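## Task

Grasp the tall orange 2x2 brick and raise it to at least a hand's width above its starting spot, then finish with only that brick in one gripper, touching nothing except that gripper.

## Robot and tools

Robot: two arms, left_arm and right_arm, each with a two-finger gripper. The names are labels only and do not match sides of a camera image. Each arm has six joints: waist, shoulder, elbow, forearm roll, wrist pitch, wrist roll.

Frame: every pose uses one scene frame. The origin sits on the table surface midway between the arms, +x runs out over the table, +z is up, and left_arm is on the +y side. Positions are in metres; orientations are unit quaternions written w first (qw, qx, qy, qz). In the gripper's own axes the fingers point along +z and close along y. The reported position is the spot between the pads when shut. Closed fingertips extend about 33 mm past it, open ones about 9 mm, and closing pushes the tips roughly 24 mm further out, so keep that clearance above the table. Reported hand positions can be somewhat off, more so at long reach.

The row: every motion command is one flat list of 20 numbers covering both arms, even when only one moves. Numbers 1-10 are left_arm: x, y, z, qw, qx, qy, qz, then gripper position, force_limit, speed. Numbers 11-20 are the same ten for right_arm. The seven pose numbers are an absolute target for that gripper in the scene frame, not an offset. The gripper three each lie in [-1, 1]. position: +1 fully open (140 mm), about -0.8 where pads touch, -1 closes until blocked. force_limit: -1 about 14 N, 0 about 60 N, +1 about 107 N (for parts up to 40 mm wide). speed: -1 about 30 mm/s, 0 about 140, +1 about 250 mm/s. To keep an arm still, resend its full pose from the last result before it began staying plus its current gripper three; a 0 is an actual command. To keep orientation, resend the same target quaternion every time rather than the drifted reported one.

Tools:
- execute_actions {actions, pictures}: actions is an empty list (just report state, with images), or a list with one item. An item with rows (1 to 15 rows of 20 numbers) and steps (4 to 15, default 15) runs that many 1/30 s steps, one row per step, repeating the final row. An item with only steps (up to 300) is a wait counted from the previous result, including your thinking time. pictures true adds images.
- move {target, speed}: target is one 20-number row; each gripper travels a straight line to its absolute pose, both arms finishing together, lasting 0.5 to 10 s (cut off at 10 s). speed is m/s, 0.002 to 0.5, default 0.25; rotation up to twice that in rad/s. Finger numbers are sent at the start. Paths ignore obstacles and the other arm, and a hand may lag, wander or overshoot speed, especially with a nearly straight arm. Images are included.
- wait {seconds}: 0 to 10 s, nothing new sent.
- zoom_image {camera, region}: region [x0, y0, x1, y1] in pixels, top-left origin, at most 504x504. Cameras: cam_head_left, cam_head_right, cam_high, cam_low (672x504), cam_left_wrist, cam_right_wrist (616x616).
- finished_scene {scene}: ends the current scene permanently and reports success; the next task then appears.

Limits on a call: a pose more than 0.6 m from the arm's last reported position along any gripper axis gets the call refused, and nothing is sent. Each step the command is clipped to within 70 mm and 16 degrees of the measured pose; if both can't be met, position wins. After an action the arm continues only to its last clipped pose, so far targets need several calls; read the result and send the remainder.

Timing: each action's result is taken 4 steps early; those steps then run while you reply.

Results: the state line gives each arm's position and quaternion. object_status: 0 moving, 1 blocked while opening, 2 blocked while closing (a grip), 3 reached target or pads met (thin items may still be held). position_measured is in counts: 3 open, 230 pads together, not linear. Stopped fingers stay until a different position value (change of at least 0.01) is sent; to squeeze harder while at 2, raise force_limit and switch position between -1 and -0.98. Hand target shows what the controller is driving toward (only when nothing is kept back). "pose unreachable" and HELD mean the clearance check altered or blocked steps. Flange force is the estimated external force, including held weight, noisy especially after sudden stops. A move line reports its ending (done, off_target, moving, held, fault), limits (paced means clipped; held means steps were blocked and the arm may then jump fast), and each gripper's distance from its target.

Avoid: arms are stiff, so commanding even slightly past a firm contact can trigger a torque fault (joint load limits 144 N m for waist, shoulder, elbow; 36 N m for the three wrist joints, held weight included) or a force fault at 150 N, stopping that arm for 10 s. Move slowly near contact. Never let the arms collide or press on each other. Nothing may leave the table. Avoid drops, slips and slams. Parts held may be tugged briefly, so grip firmly. Holding loads heats motors; a MOTOR HOT warning precedes a braking OVER-TEMPERATURE FAULT. Grip with position -1 and confirm object_status 2 before lifting.

Each tool is called after "Emit:" as name([rows], argument=value, ...), one row to a line, values as JSON.

## Session

Emit:
execute_actions(actions=[])

Scene clock: 0.00 s of 3808.00 s.
left_arm: end_effector_position=(+0.1153, +0.1535, +0.2469) position_measured=3 object_status=3 end_effector_quat_wxyz=(+0.491, -0.001, +0.809, -0.323) | right_arm: end_effector_position=(+0.6055, -0.0767, +0.2995) position_measured=91 object_status=3 end_effector_quat_wxyz=(+0.589, +0.307, +0.702, -0.259)
Joint positions: left_arm=[-2.393 -0.671 -0.731 -1.254 -1.596  0.655] | right_arm=[ 0.957  0.873  0.394  1.293 -1.718  2.621]
Joint velocities: left_arm=[ 0.     0.001  0.    -0.    -0.001 -0.001] | right_arm=[-0.001  0.    -0.     0.002  0.    -0.   ]
Flange force (N, the push that the arm receives, along the gripper's own x y z axes): no reading
Hand target (left_arm): +0.115, +0.153, +0.247; +0.491, -0.001, +0.809, -0.323
Hand target (right_arm): +0.605, -0.077, +0.299; +0.589, +0.307, +0.702, -0.259

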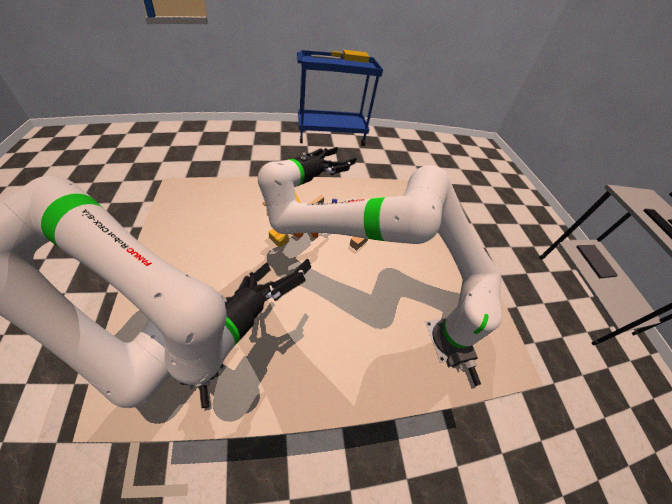

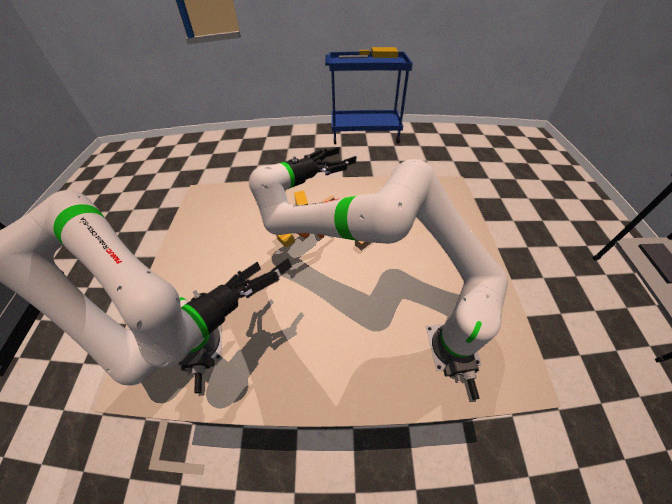

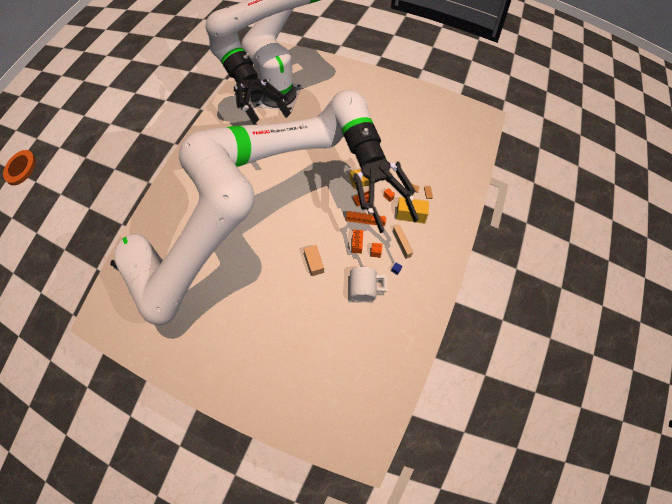

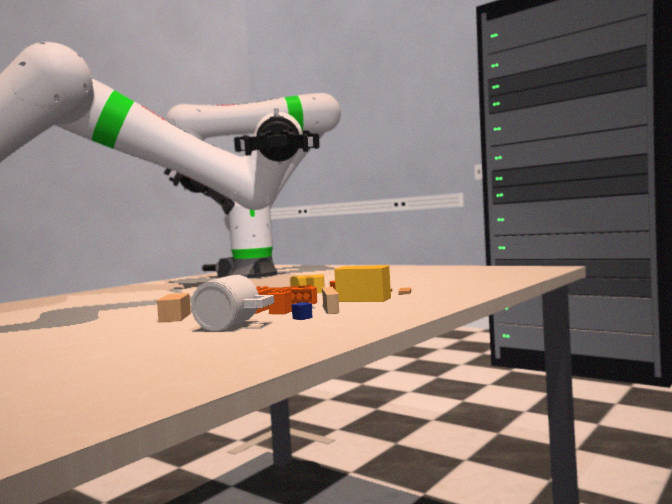

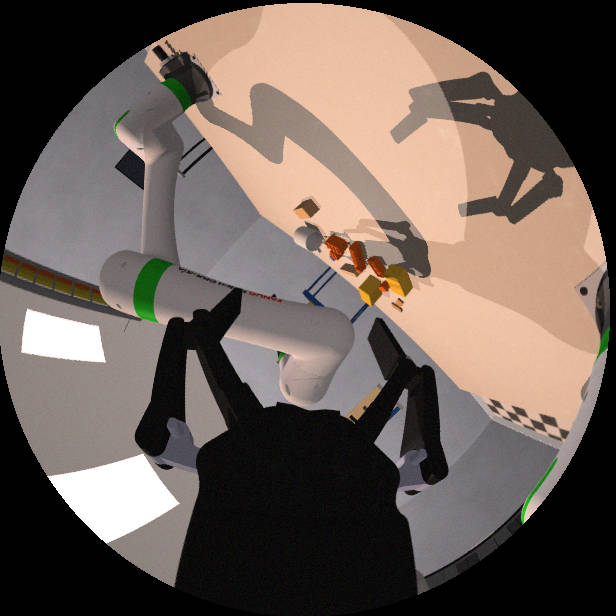

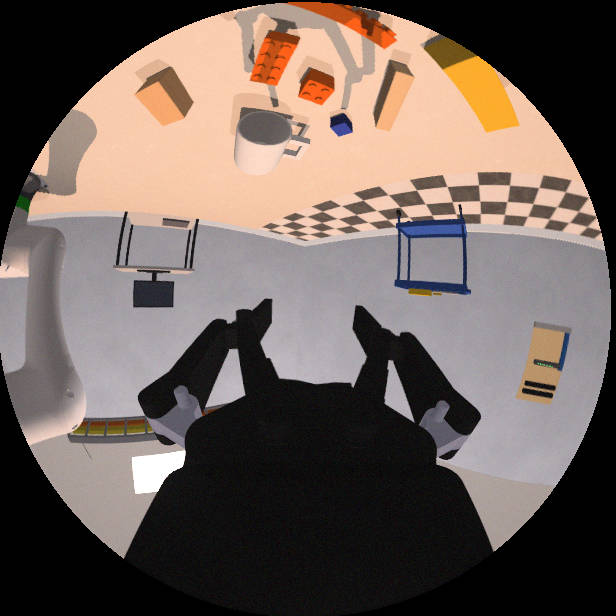

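Emit:
zoom_image(camera="cam_high", region=[290, 150, 450, 310])

Emit:
zoom_image(camera="cam_low", region=[150, 250, 430, 340])

Region (290, 150, 450, 310) of cam_high's 672x504 image, scaled by 3.150, with more detail than that image has.

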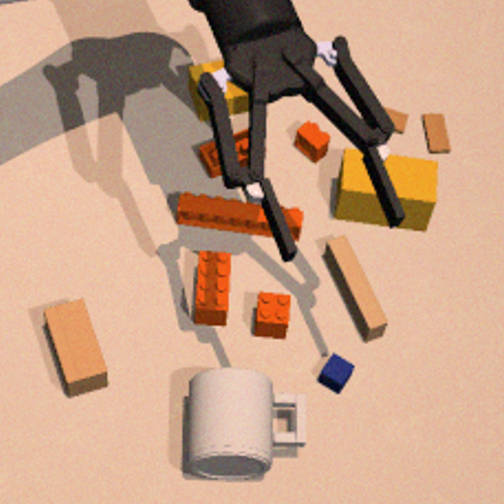

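Region (150, 250, 430, 340) of cam_low's 672x504 image, scaled by 1.800, with more detail than that image has; it fills the top 162 rows of this view, and the rest is white.

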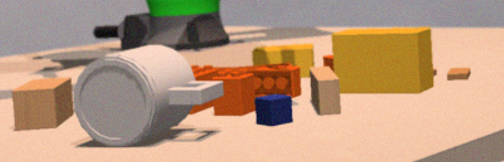

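Emit:
move(target=[0.1153,0.1535,0.2469,0.491,-0.001,0.809,-0.323,1,0,0, 0.62,-0.09,0.22,0,0.402,0.916,0,0.2,0,0], speed=0.3)

Scene clock: 3.37 s of 3808.00 s.
left_arm: end_effector_position=(+0.1153, +0.1535, +0.2469) position_measured=3 object_status=3 end_effector_quat_wxyz=(+0.491, -0.001, +0.809, -0.323) | right_arm: end_effector_position=(+0.6190, -0.0918, +0.2184) position_measured=104 object_status=3 end_effector_quat_wxyz=(+0.010, +0.403, +0.915, +0.012)
Joint positions: left_arm=[-2.393 -0.67  -0.731 -1.254 -1.596  0.655] | right_arm=[ 0.589  1.07   1.534  0.006 -2.004  3.246]
Joint velocities: left_arm=[ 0.     0.    -0.     0.     0.001  0.001] | right_arm=[-0.001  0.008  0.023 -0.003 -0.011 -0.005]
Flange force (N, the push that the arm receives, along the gripper's own x y z axes): left_arm=[-0.2 5.0 6.1] | right_arm=no reading
Hand target (left_arm): +0.115, +0.153, +0.247; +0.491, -0.001, +0.809, -0.323
Hand target (right_arm): +0.619, -0.092, +0.218; +0.010, +0.403, +0.915, +0.012
Off the commanded pose (left_arm): 0.000 m, 0 deg.
Off the commanded pose (right_arm): 0.003 m, 2 deg.
elbow stopped short (right arm): the move would have taken joint 3 (elbow) straighter than the controller allows; a more bent joint 3 avoids this.
Kept back: nothing.
move: done

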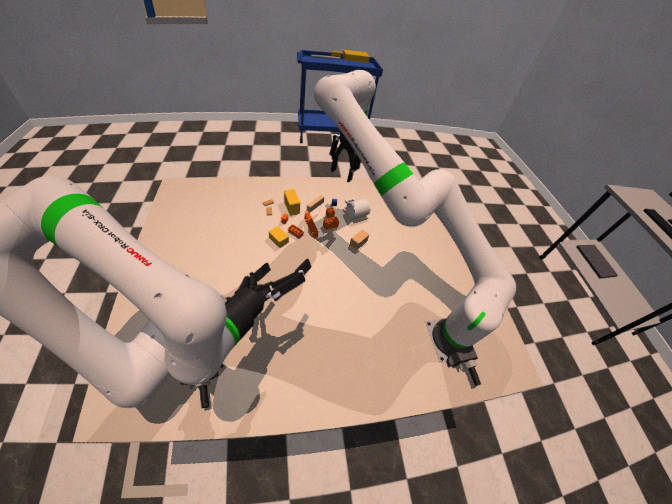

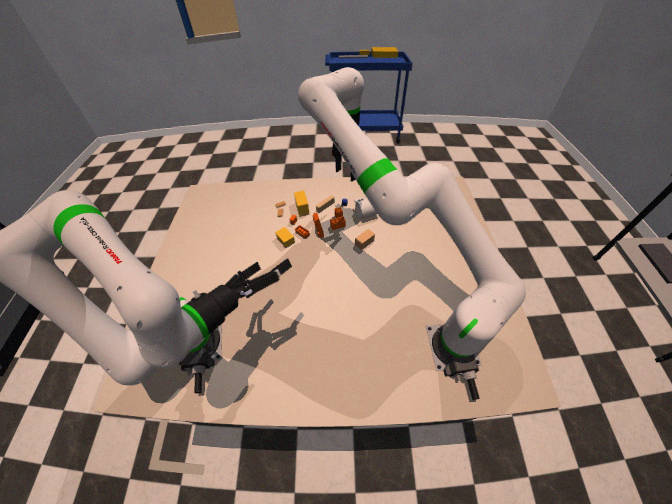

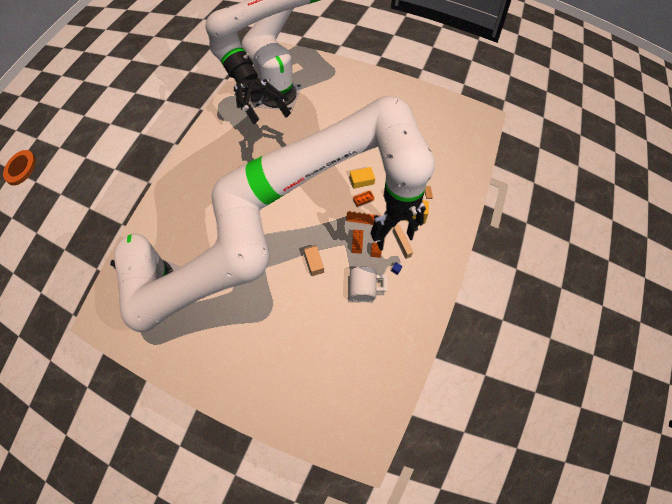

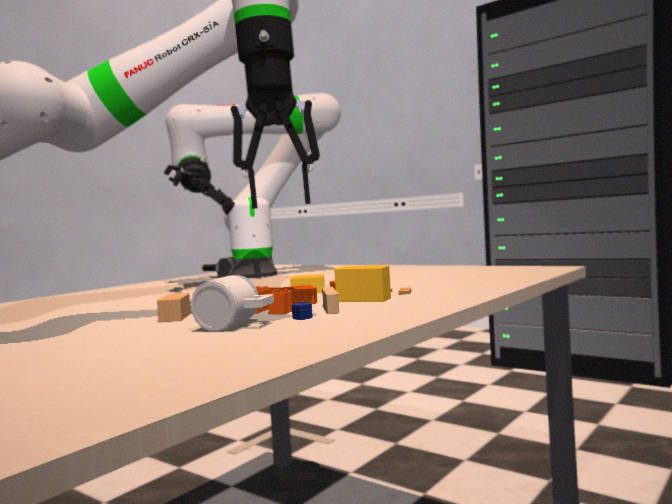

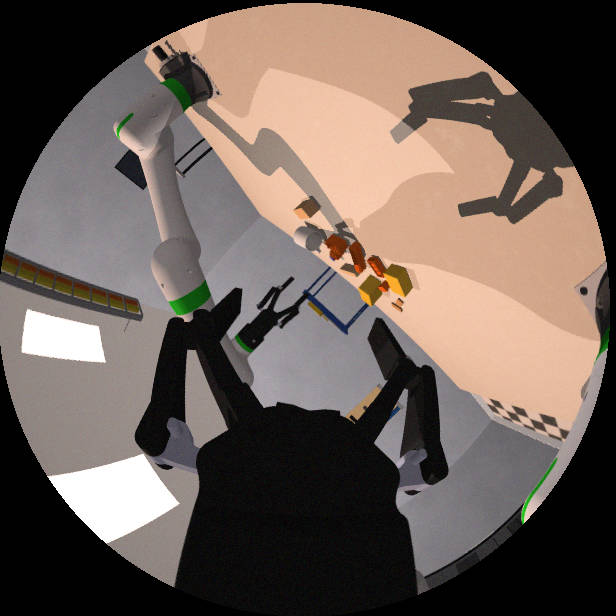

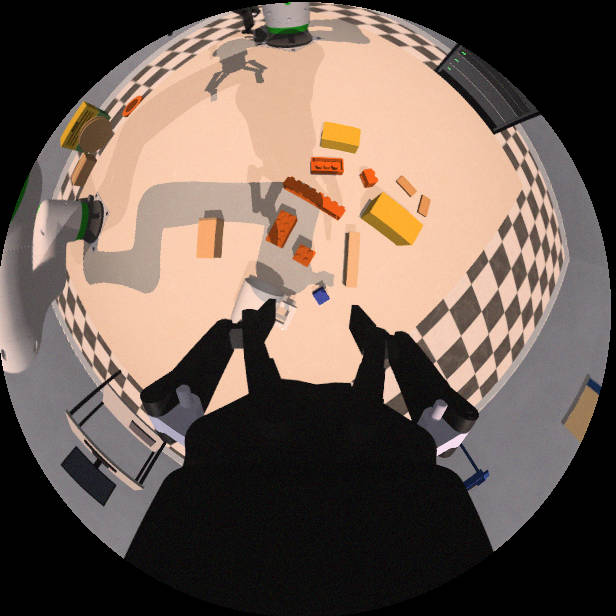

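Emit:
zoom_image(camera="cam_right_wrist", region=[220, 150, 420, 350])

Region (220, 150, 420, 350) of cam_right_wrist's 616x616 image, scaled by 2.520, with more detail than that image has.

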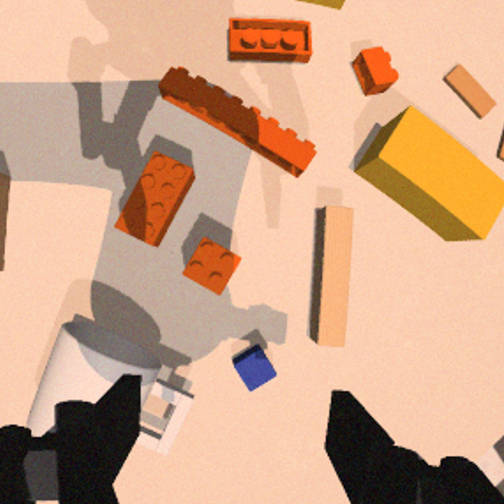

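Emit:
move(target=[0.1153,0.1535,0.2469,0.491,-0.001,0.809,-0.323,1,0,0, 0.571,-0.066,0.11,0,-0.162,0.987,0,0.1,0,0], speed=0.3)

Scene clock: 6.70 s of 3808.00 s.
left_arm: end_effector_position=(+0.1153, +0.1535, +0.2469) position_measured=3 object_status=3 end_effector_quat_wxyz=(+0.491, -0.001, +0.809, -0.323) | right_arm: end_effector_position=(+0.5705, -0.0657, +0.1101) position_measured=117 object_status=3 end_effector_quat_wxyz=(+0.096, -0.030, +0.994, -0.052)
Joint positions: left_arm=[-2.393 -0.67  -0.731 -1.254 -1.596  0.655] | right_arm=[ 0.754  0.677  0.504  0.215 -1.338  3.925]
Joint velocities: left_arm=[ 0.     0.001  0.     0.002 -0.002  0.   ] | right_arm=[ 0.006 -0.021 -0.042  0.018  0.037  0.   ]
Flange force (N, the push that the arm receives, along the gripper's own x y z axes): left_arm=[-1.8 3.3 15.5] | right_arm=[-6.4 3.1 -4.0]
Hand target (left_arm): +0.115, +0.154, +0.247; +0.491, -0.001, +0.809, -0.323
Hand target (right_arm): +0.571, -0.066, +0.110; +0.097, -0.031, +0.993, -0.052
Off the commanded pose (left_arm): 0.000 m, 0 deg.
Off the commanded pose (right_arm): 0.001 m, 20 deg; orientation clipped at the last step of the last action.
joint sent to its limit (right arm) — the command would take joint 6 (wrist roll) past its upper limit, so that joint was sent only as far as its limit.
Kept back: nothing.
move: off_target (right_arm); limits=paced

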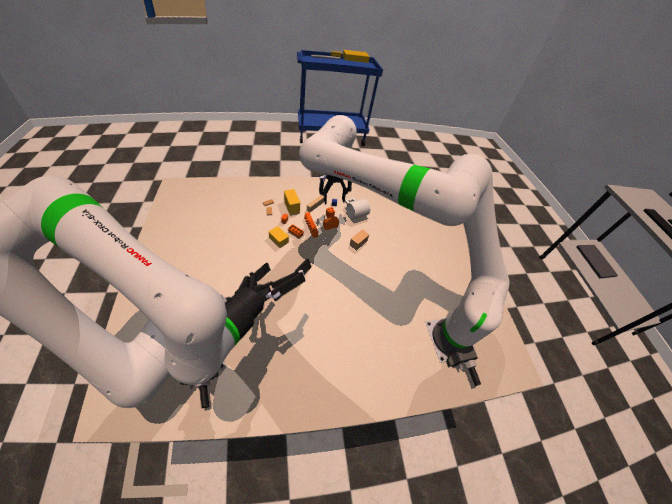

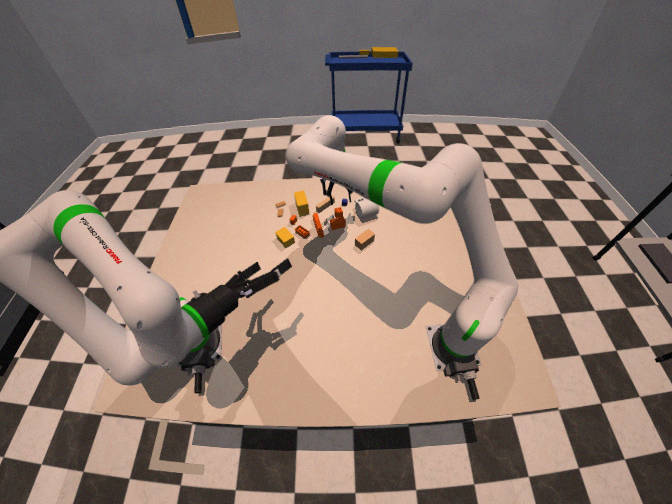

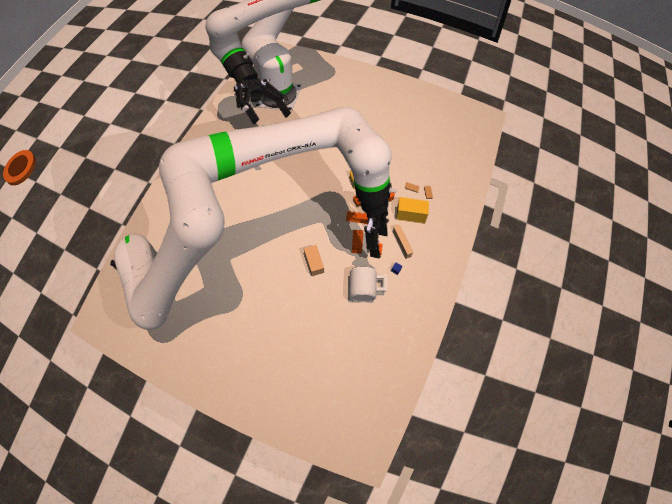

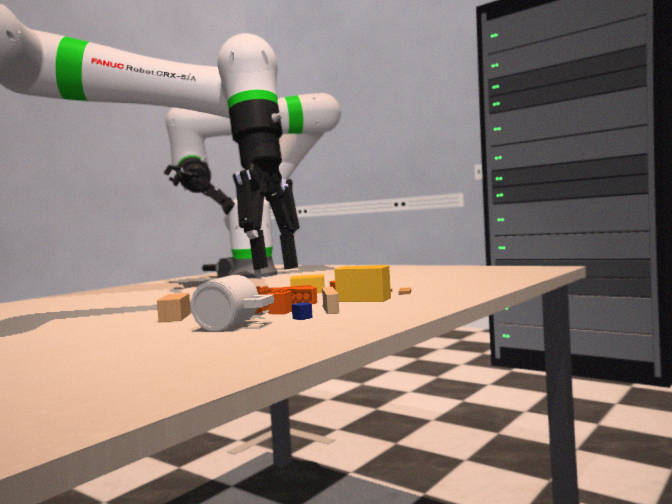

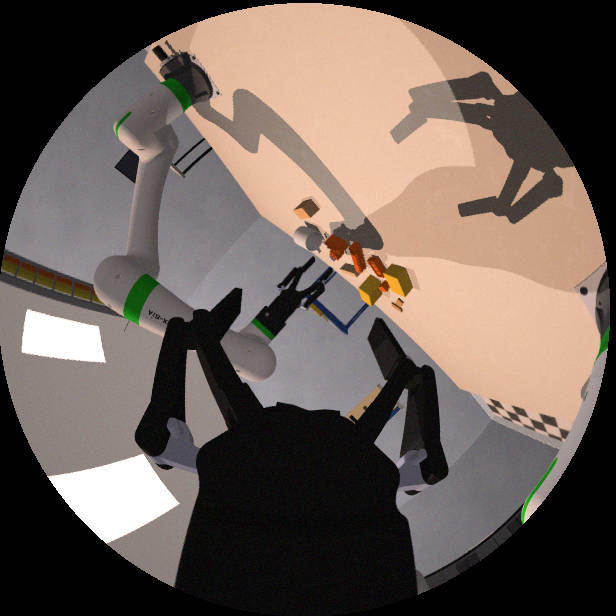

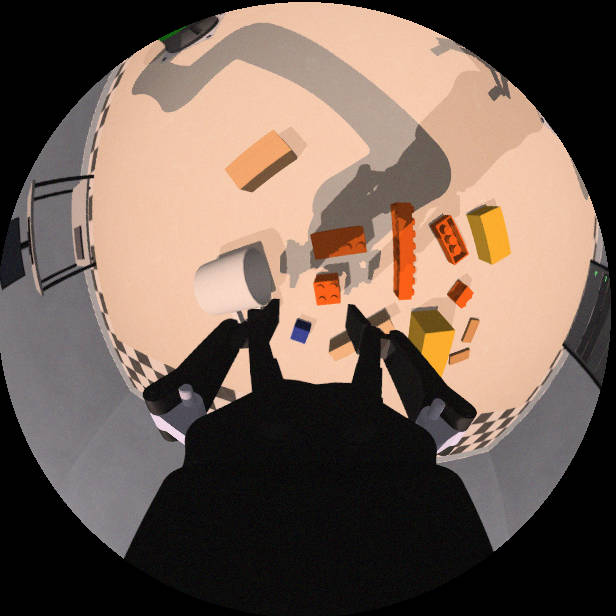

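Emit:
move(target=[0.1153,0.1535,0.2469,0.491,-0.001,0.809,-0.323,1,0,0, 0.582,-0.055,0.11,0,0.990,0.139,0,0.1,0,0], speed=0.5)

Scene clock: 10.40 s of 3808.00 s.
left_arm: end_effector_position=(+0.1153, +0.1535, +0.2469) position_measured=3 object_status=3 end_effector_quat_wxyz=(+0.491, -0.001, +0.809, -0.323) | right_arm: end_effector_position=(+0.5819, -0.0552, +0.1098) position_measured=117 object_status=3 end_effector_quat_wxyz=(+0.000, +0.990, +0.139, -0.000)
Joint positions: left_arm=[-2.393 -0.67  -0.731 -1.254 -1.596  0.655] | right_arm=[ 0.656  0.859  0.89  -0.    -1.603  1.144]
Joint velocities: left_arm=[-0.     0.    -0.    -0.001  0.     0.001] | right_arm=[ 0.001 -0.002 -0.005 -0.001  0.002 -0.002]
Flange force (N, the push that the arm receives, along the gripper's own x y z axes): left_arm=[-3.1 5.5 17.2] | right_arm=[-1.0 -1.8 -0.8]
Hand target (left_arm): +0.115, +0.154, +0.247; +0.491, -0.001, +0.809, -0.323
Hand target (right_arm): +0.582, -0.055, +0.110; +0.000, +0.990, +0.139, -0.000
Off the commanded pose (left_arm): 0.000 m, 0 deg.
Off the commanded pose (right_arm): 0.000 m, 0 deg.
Kept back: nothing.
move: done

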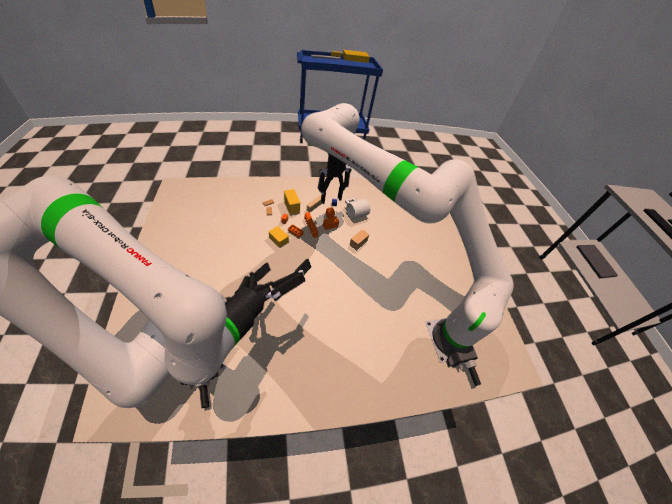

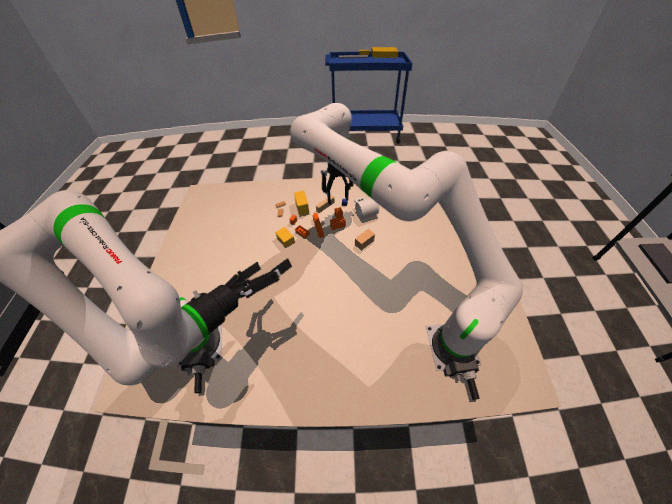

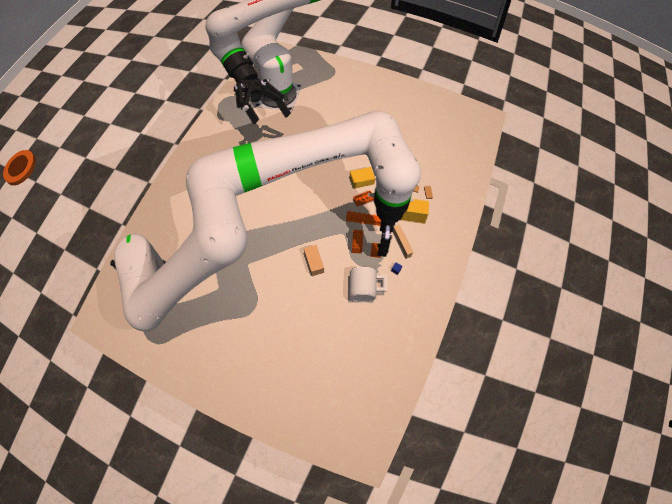

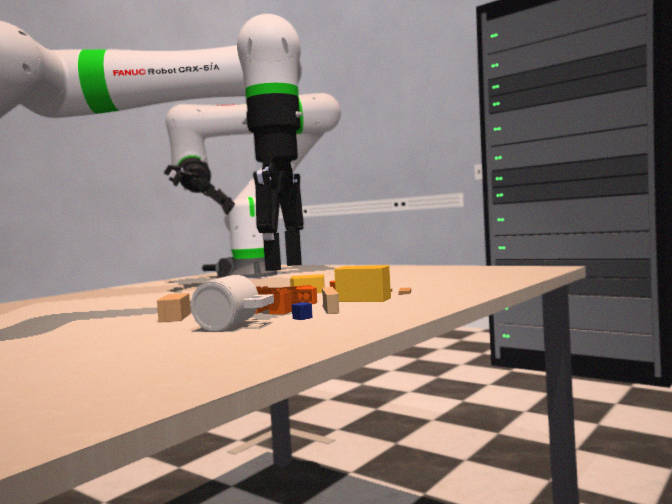

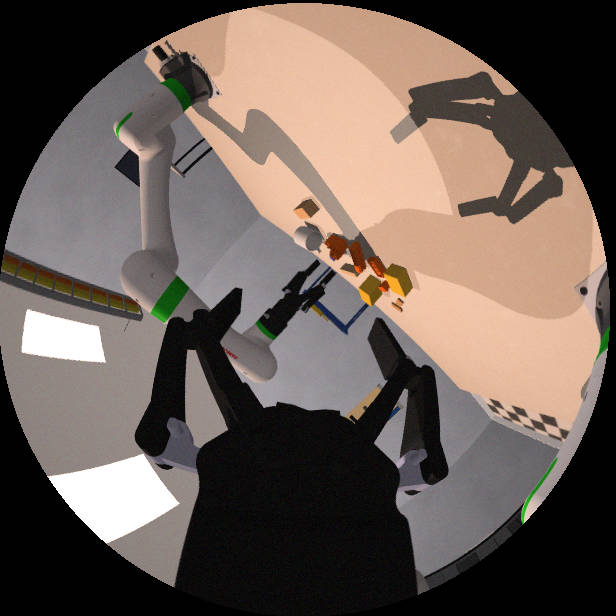

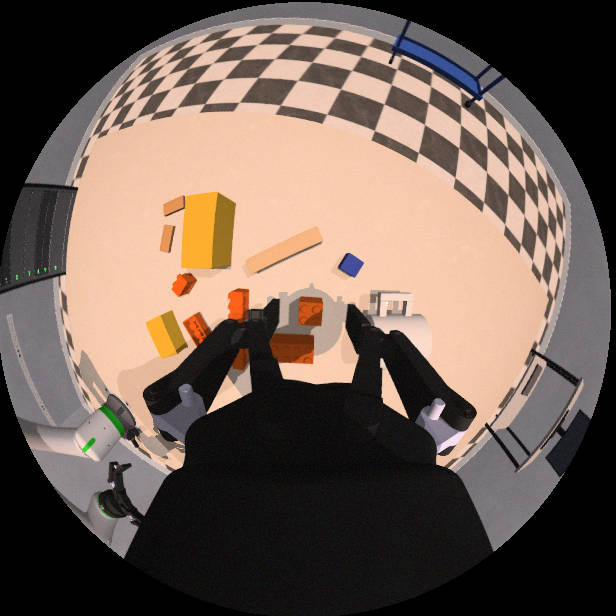

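Emit:
move(target=[0.1153,0.1535,0.2469,0.491,-0.001,0.809,-0.323,1,0,0, 0.5695,-0.057,0.043,0,0.990,0.139,0,0.1,0,0], speed=0.1)

Scene clock: 11.67 s of 3808.00 s.
left_arm: end_effector_position=(+0.1153, +0.1535, +0.2469) position_measured=3 object_status=3 end_effector_quat_wxyz=(+0.491, -0.001, +0.809, -0.323) | right_arm: end_effector_position=(+0.5694, -0.0571, +0.0431) position_measured=117 object_status=3 end_effector_quat_wxyz=(-0.000, +0.990, +0.139, +0.000)
Joint positions: left_arm=[-2.393 -0.67  -0.731 -1.254 -1.596  0.655] | right_arm=[ 0.665  0.83   0.684 -0.    -1.426  1.135]
Joint velocities: left_arm=[-0.    -0.001 -0.    -0.001 -0.001  0.   ] | right_arm=[-0.    -0.    -0.002  0.     0.002  0.   ]
Flange force (N, the push that the arm receives, along the gripper's own x y z axes): left_arm=[-1.3 4.6 12.6] | right_arm=[3.1 -3.1 -0.6]
Hand target (left_arm): +0.115, +0.154, +0.247; +0.491, -0.001, +0.809, -0.323
Hand target (right_arm): +0.569, -0.057, +0.043; +0.000, +0.990, +0.139, +0.000
Off the commanded pose (left_arm): 0.000 m, 0 deg.
Off the commanded pose (right_arm): 0.000 m, 0 deg.
Kept back: nothing.
move: done

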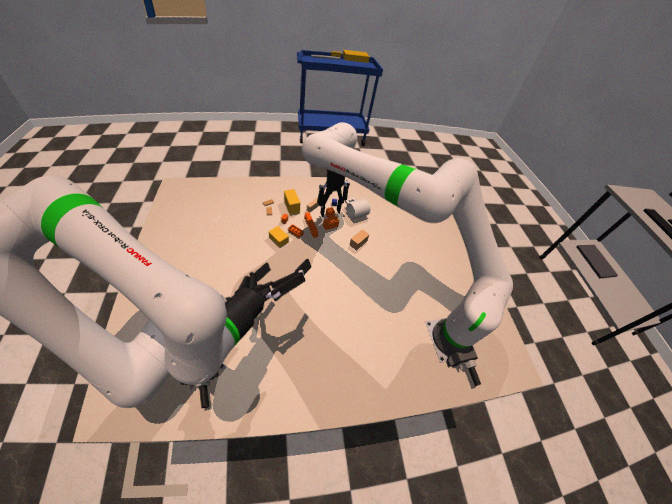

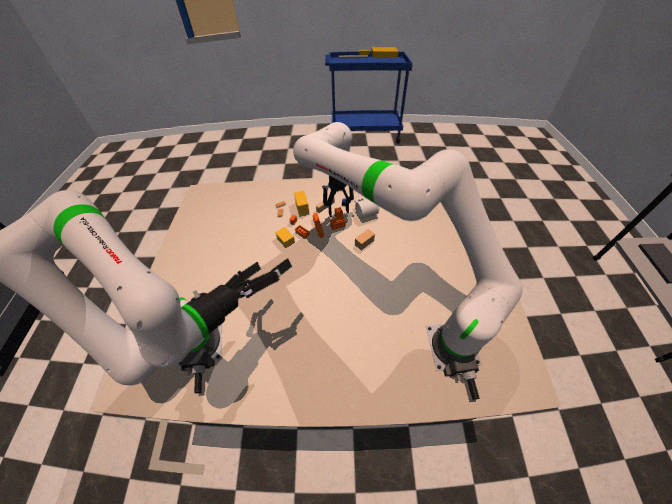

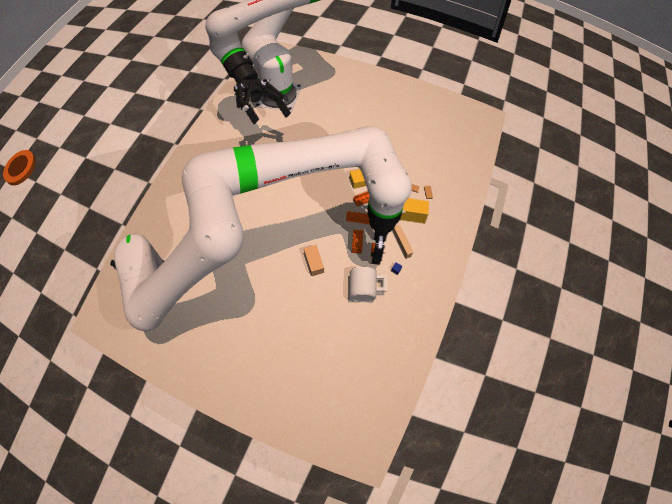

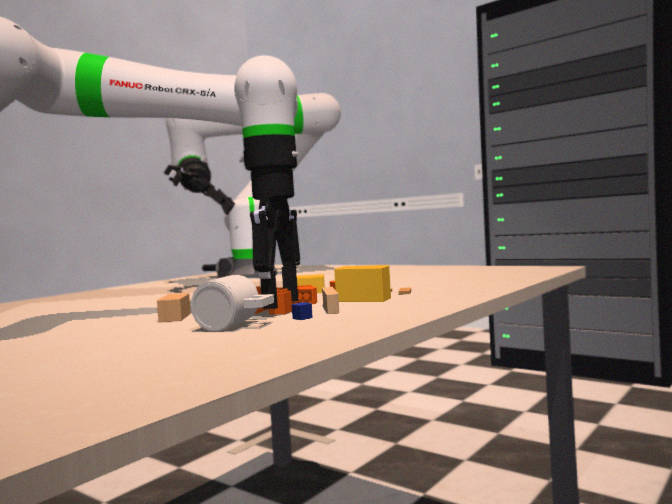

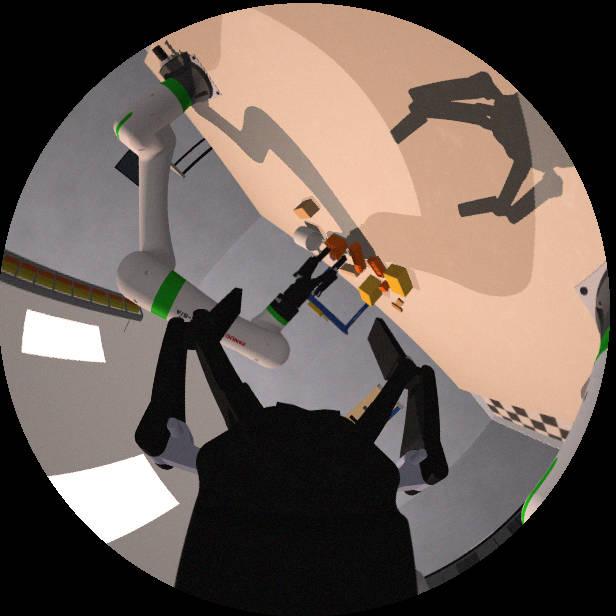

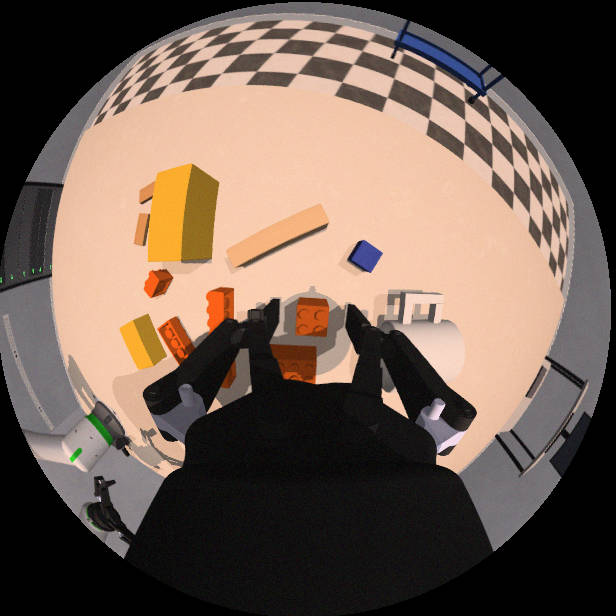

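Well centred. Close.

Emit:
move(target=[0.1153,0.1535,0.2469,0.491,-0.001,0.809,-0.323,1,0,0, 0.5695,-0.057,0.043,0,0.990,0.139,0,-1,0.2,-0.3], speed=0.1)

Emit:
move(target=[0.1153,0.1535,0.2469,0.491,-0.001,0.809,-0.323,1,0,0, 0.55,-0.065,0.20,0,0.990,0.139,0,-1,0.2,-0.3], speed=0.2)

Scene clock: 12.60 s of 3808.00 s.
left_arm: end_effector_position=(+0.1153, +0.1535, +0.2469) position_measured=3 object_status=3 end_effector_quat_wxyz=(+0.491, -0.001, +0.809, -0.323) | right_arm: end_effector_position=(+0.5695, -0.0570, +0.0431) position_measured=187 object_status=2 end_effector_quat_wxyz=(-0.000, +0.990, +0.139, +0.000)
Joint positions: left_arm=[-2.393 -0.67  -0.731 -1.254 -1.596  0.655] | right_arm=[ 0.665  0.83   0.685  0.    -1.426  1.135]
Joint velocities: left_arm=[-0.    -0.001  0.    -0.    -0.001 -0.   ] | right_arm=[ 0.001  0.001 -0.    -0.002 -0.    -0.   ]
Flange force (N, the push that the arm receives, along the gripper's own x y z axes): left_arm=[-1.7 6.8 7.5] | right_arm=[3.3 -3.6 -9.5]
Hand target (left_arm): +0.115, +0.154, +0.247; +0.491, -0.001, +0.809, -0.323
Hand target (right_arm): +0.569, -0.057, +0.043; +0.000, +0.990, +0.139, +0.000
Off the commanded pose (left_arm): 0.000 m, 0 deg.
Off the commanded pose (right_arm): 0.000 m, 0 deg.
Kept back: nothing.
move: done

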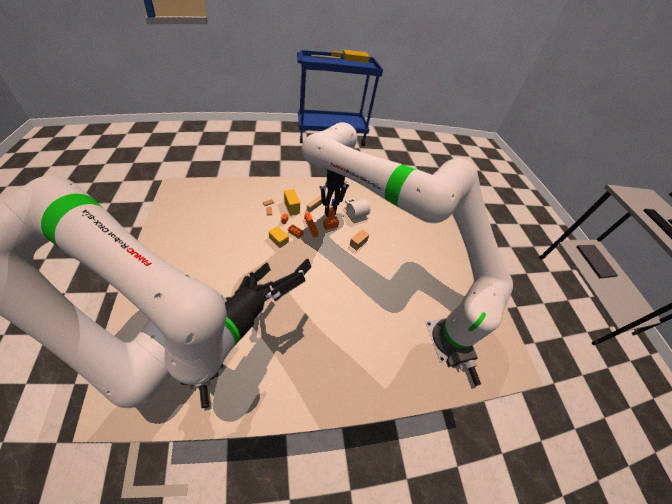

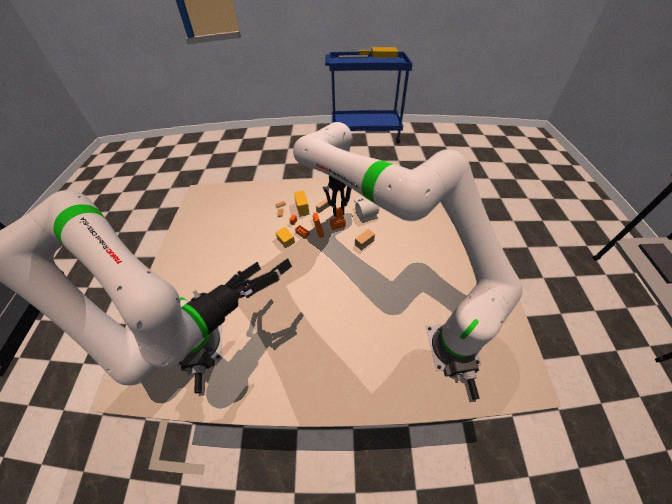

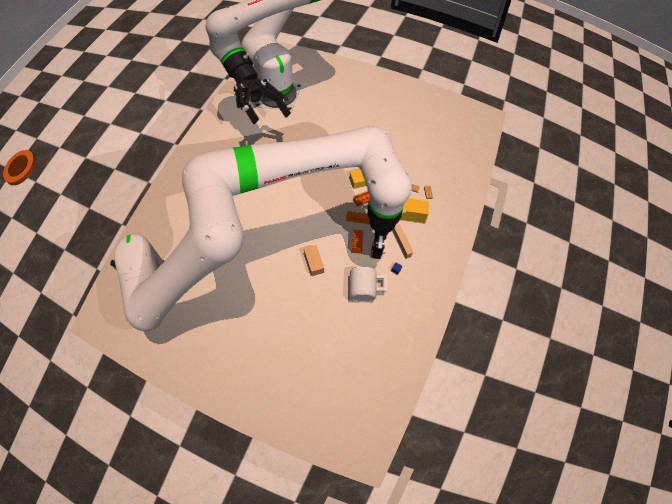

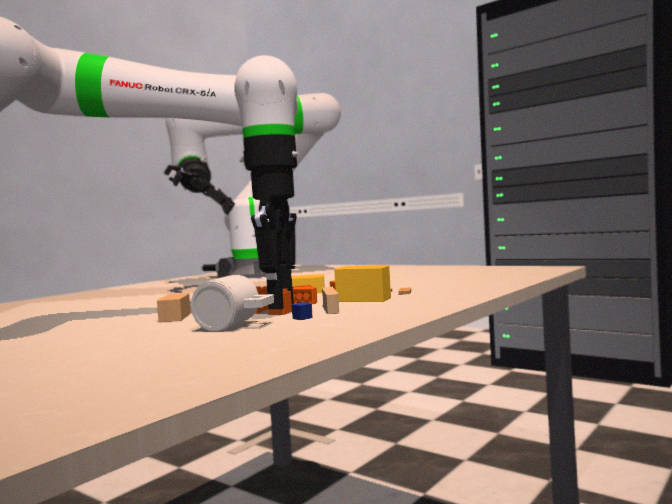

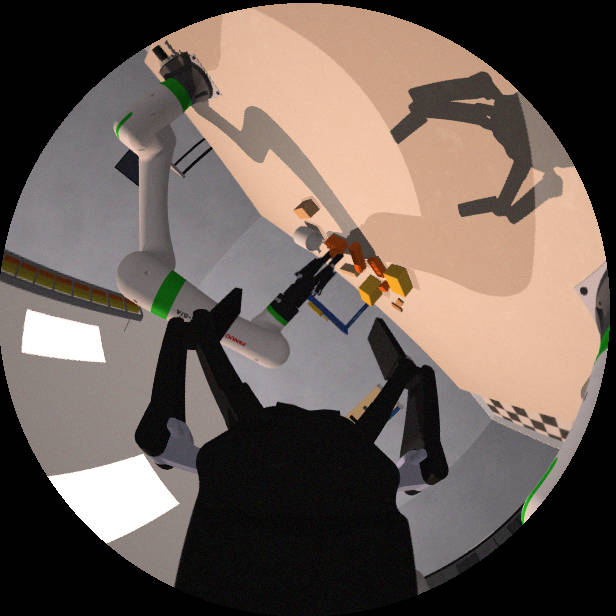

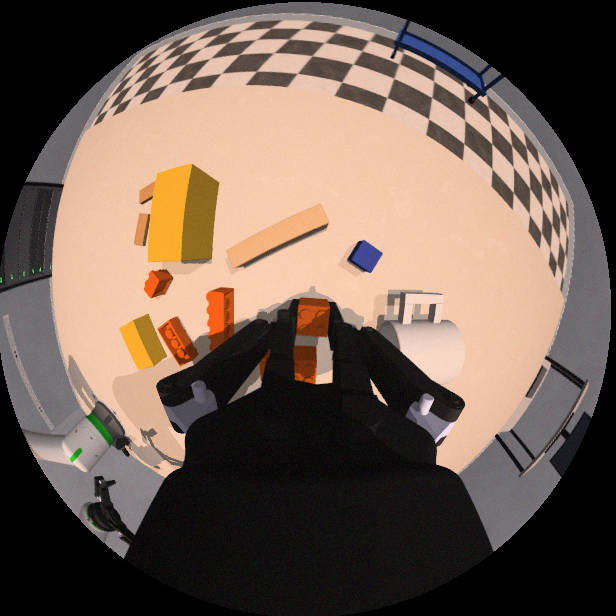

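Scene clock: 13.83 s of 3808.00 s.
left_arm: end_effector_position=(+0.1153, +0.1535, +0.2469) position_measured=3 object_status=3 end_effector_quat_wxyz=(+0.491, -0.001, +0.809, -0.323) | right_arm: end_effector_position=(+0.5503, -0.0646, +0.2000) position_measured=187 object_status=2 end_effector_quat_wxyz=(+0.000, +0.990, +0.139, +0.000)
Joint positions: left_arm=[-2.393 -0.67  -0.731 -1.254 -1.596  0.655] | right_arm=[ 0.675  0.765  0.943  0.    -1.748  1.124]
Joint velocities: left_arm=[ 0.    -0.     0.    -0.     0.002 -0.   ] | right_arm=[-0.     0.002  0.006 -0.001 -0.003 -0.   ]
Flange force (N, the push that the arm receives, along the gripper's own x y z axes): left_arm=[-5.0 3.1 7.4] | right_arm=no reading
Hand target (left_arm): +0.115, +0.154, +0.247; +0.491, -0.001, +0.809, -0.323
Hand target (right_arm): +0.550, -0.065, +0.200; +0.000, +0.990, +0.139, +0.000
Off the commanded pose (left_arm): 0.000 m, 0 deg.
Off the commanded pose (right_arm): 0.000 m, 0 deg.
Kept back: nothing.
move: done

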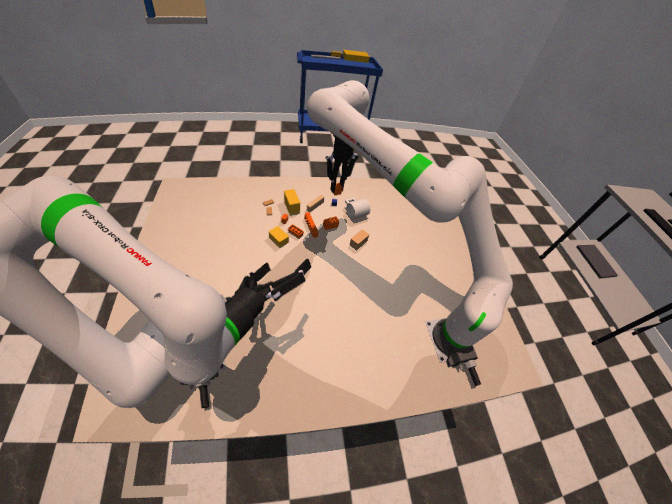

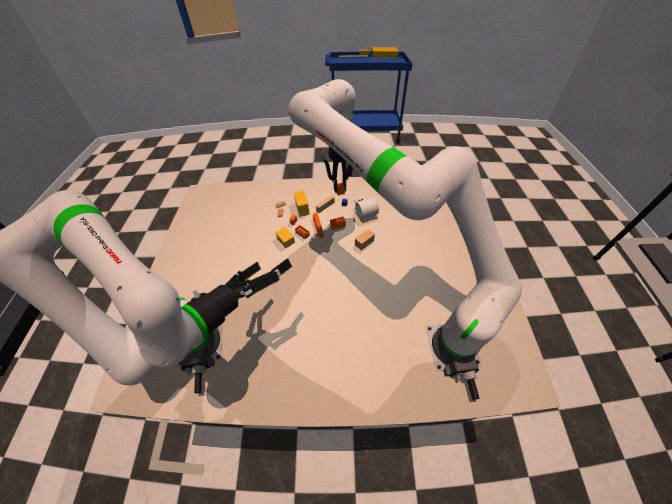

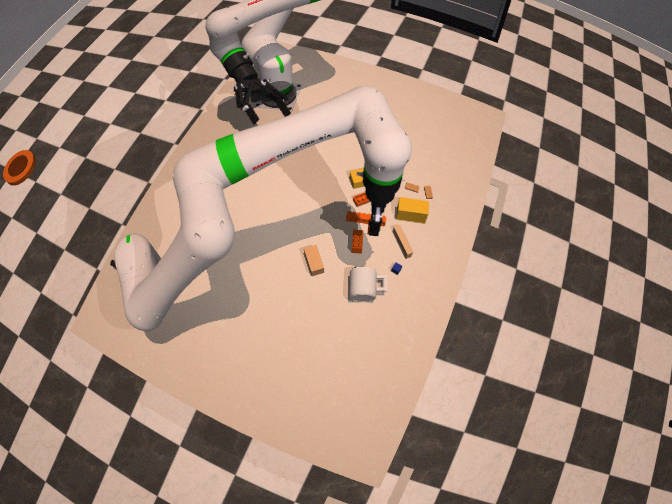

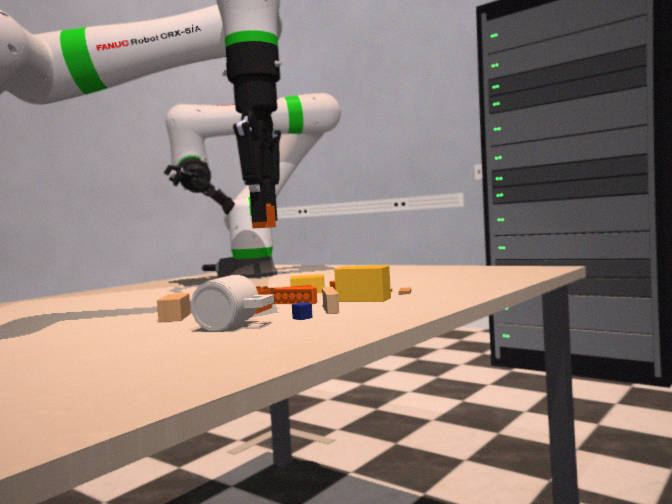

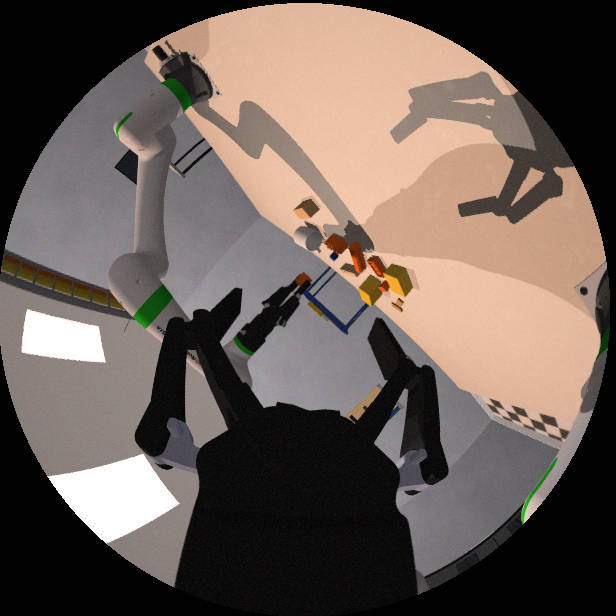

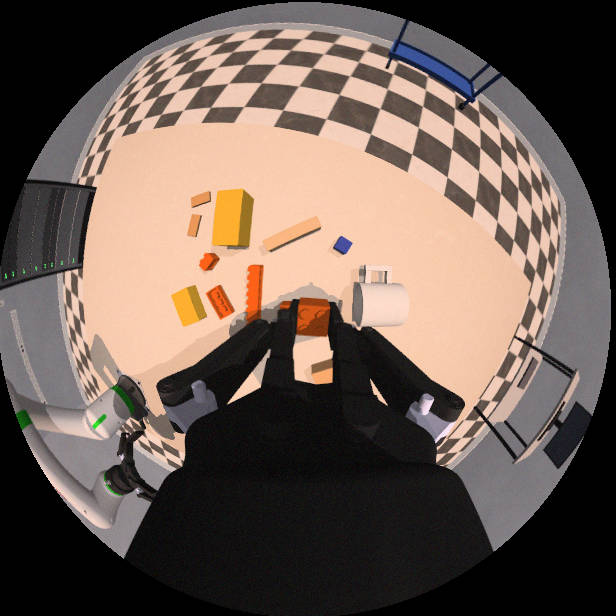

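Emit:
finished_scene(scene=1)

The scene is finished: the task was done.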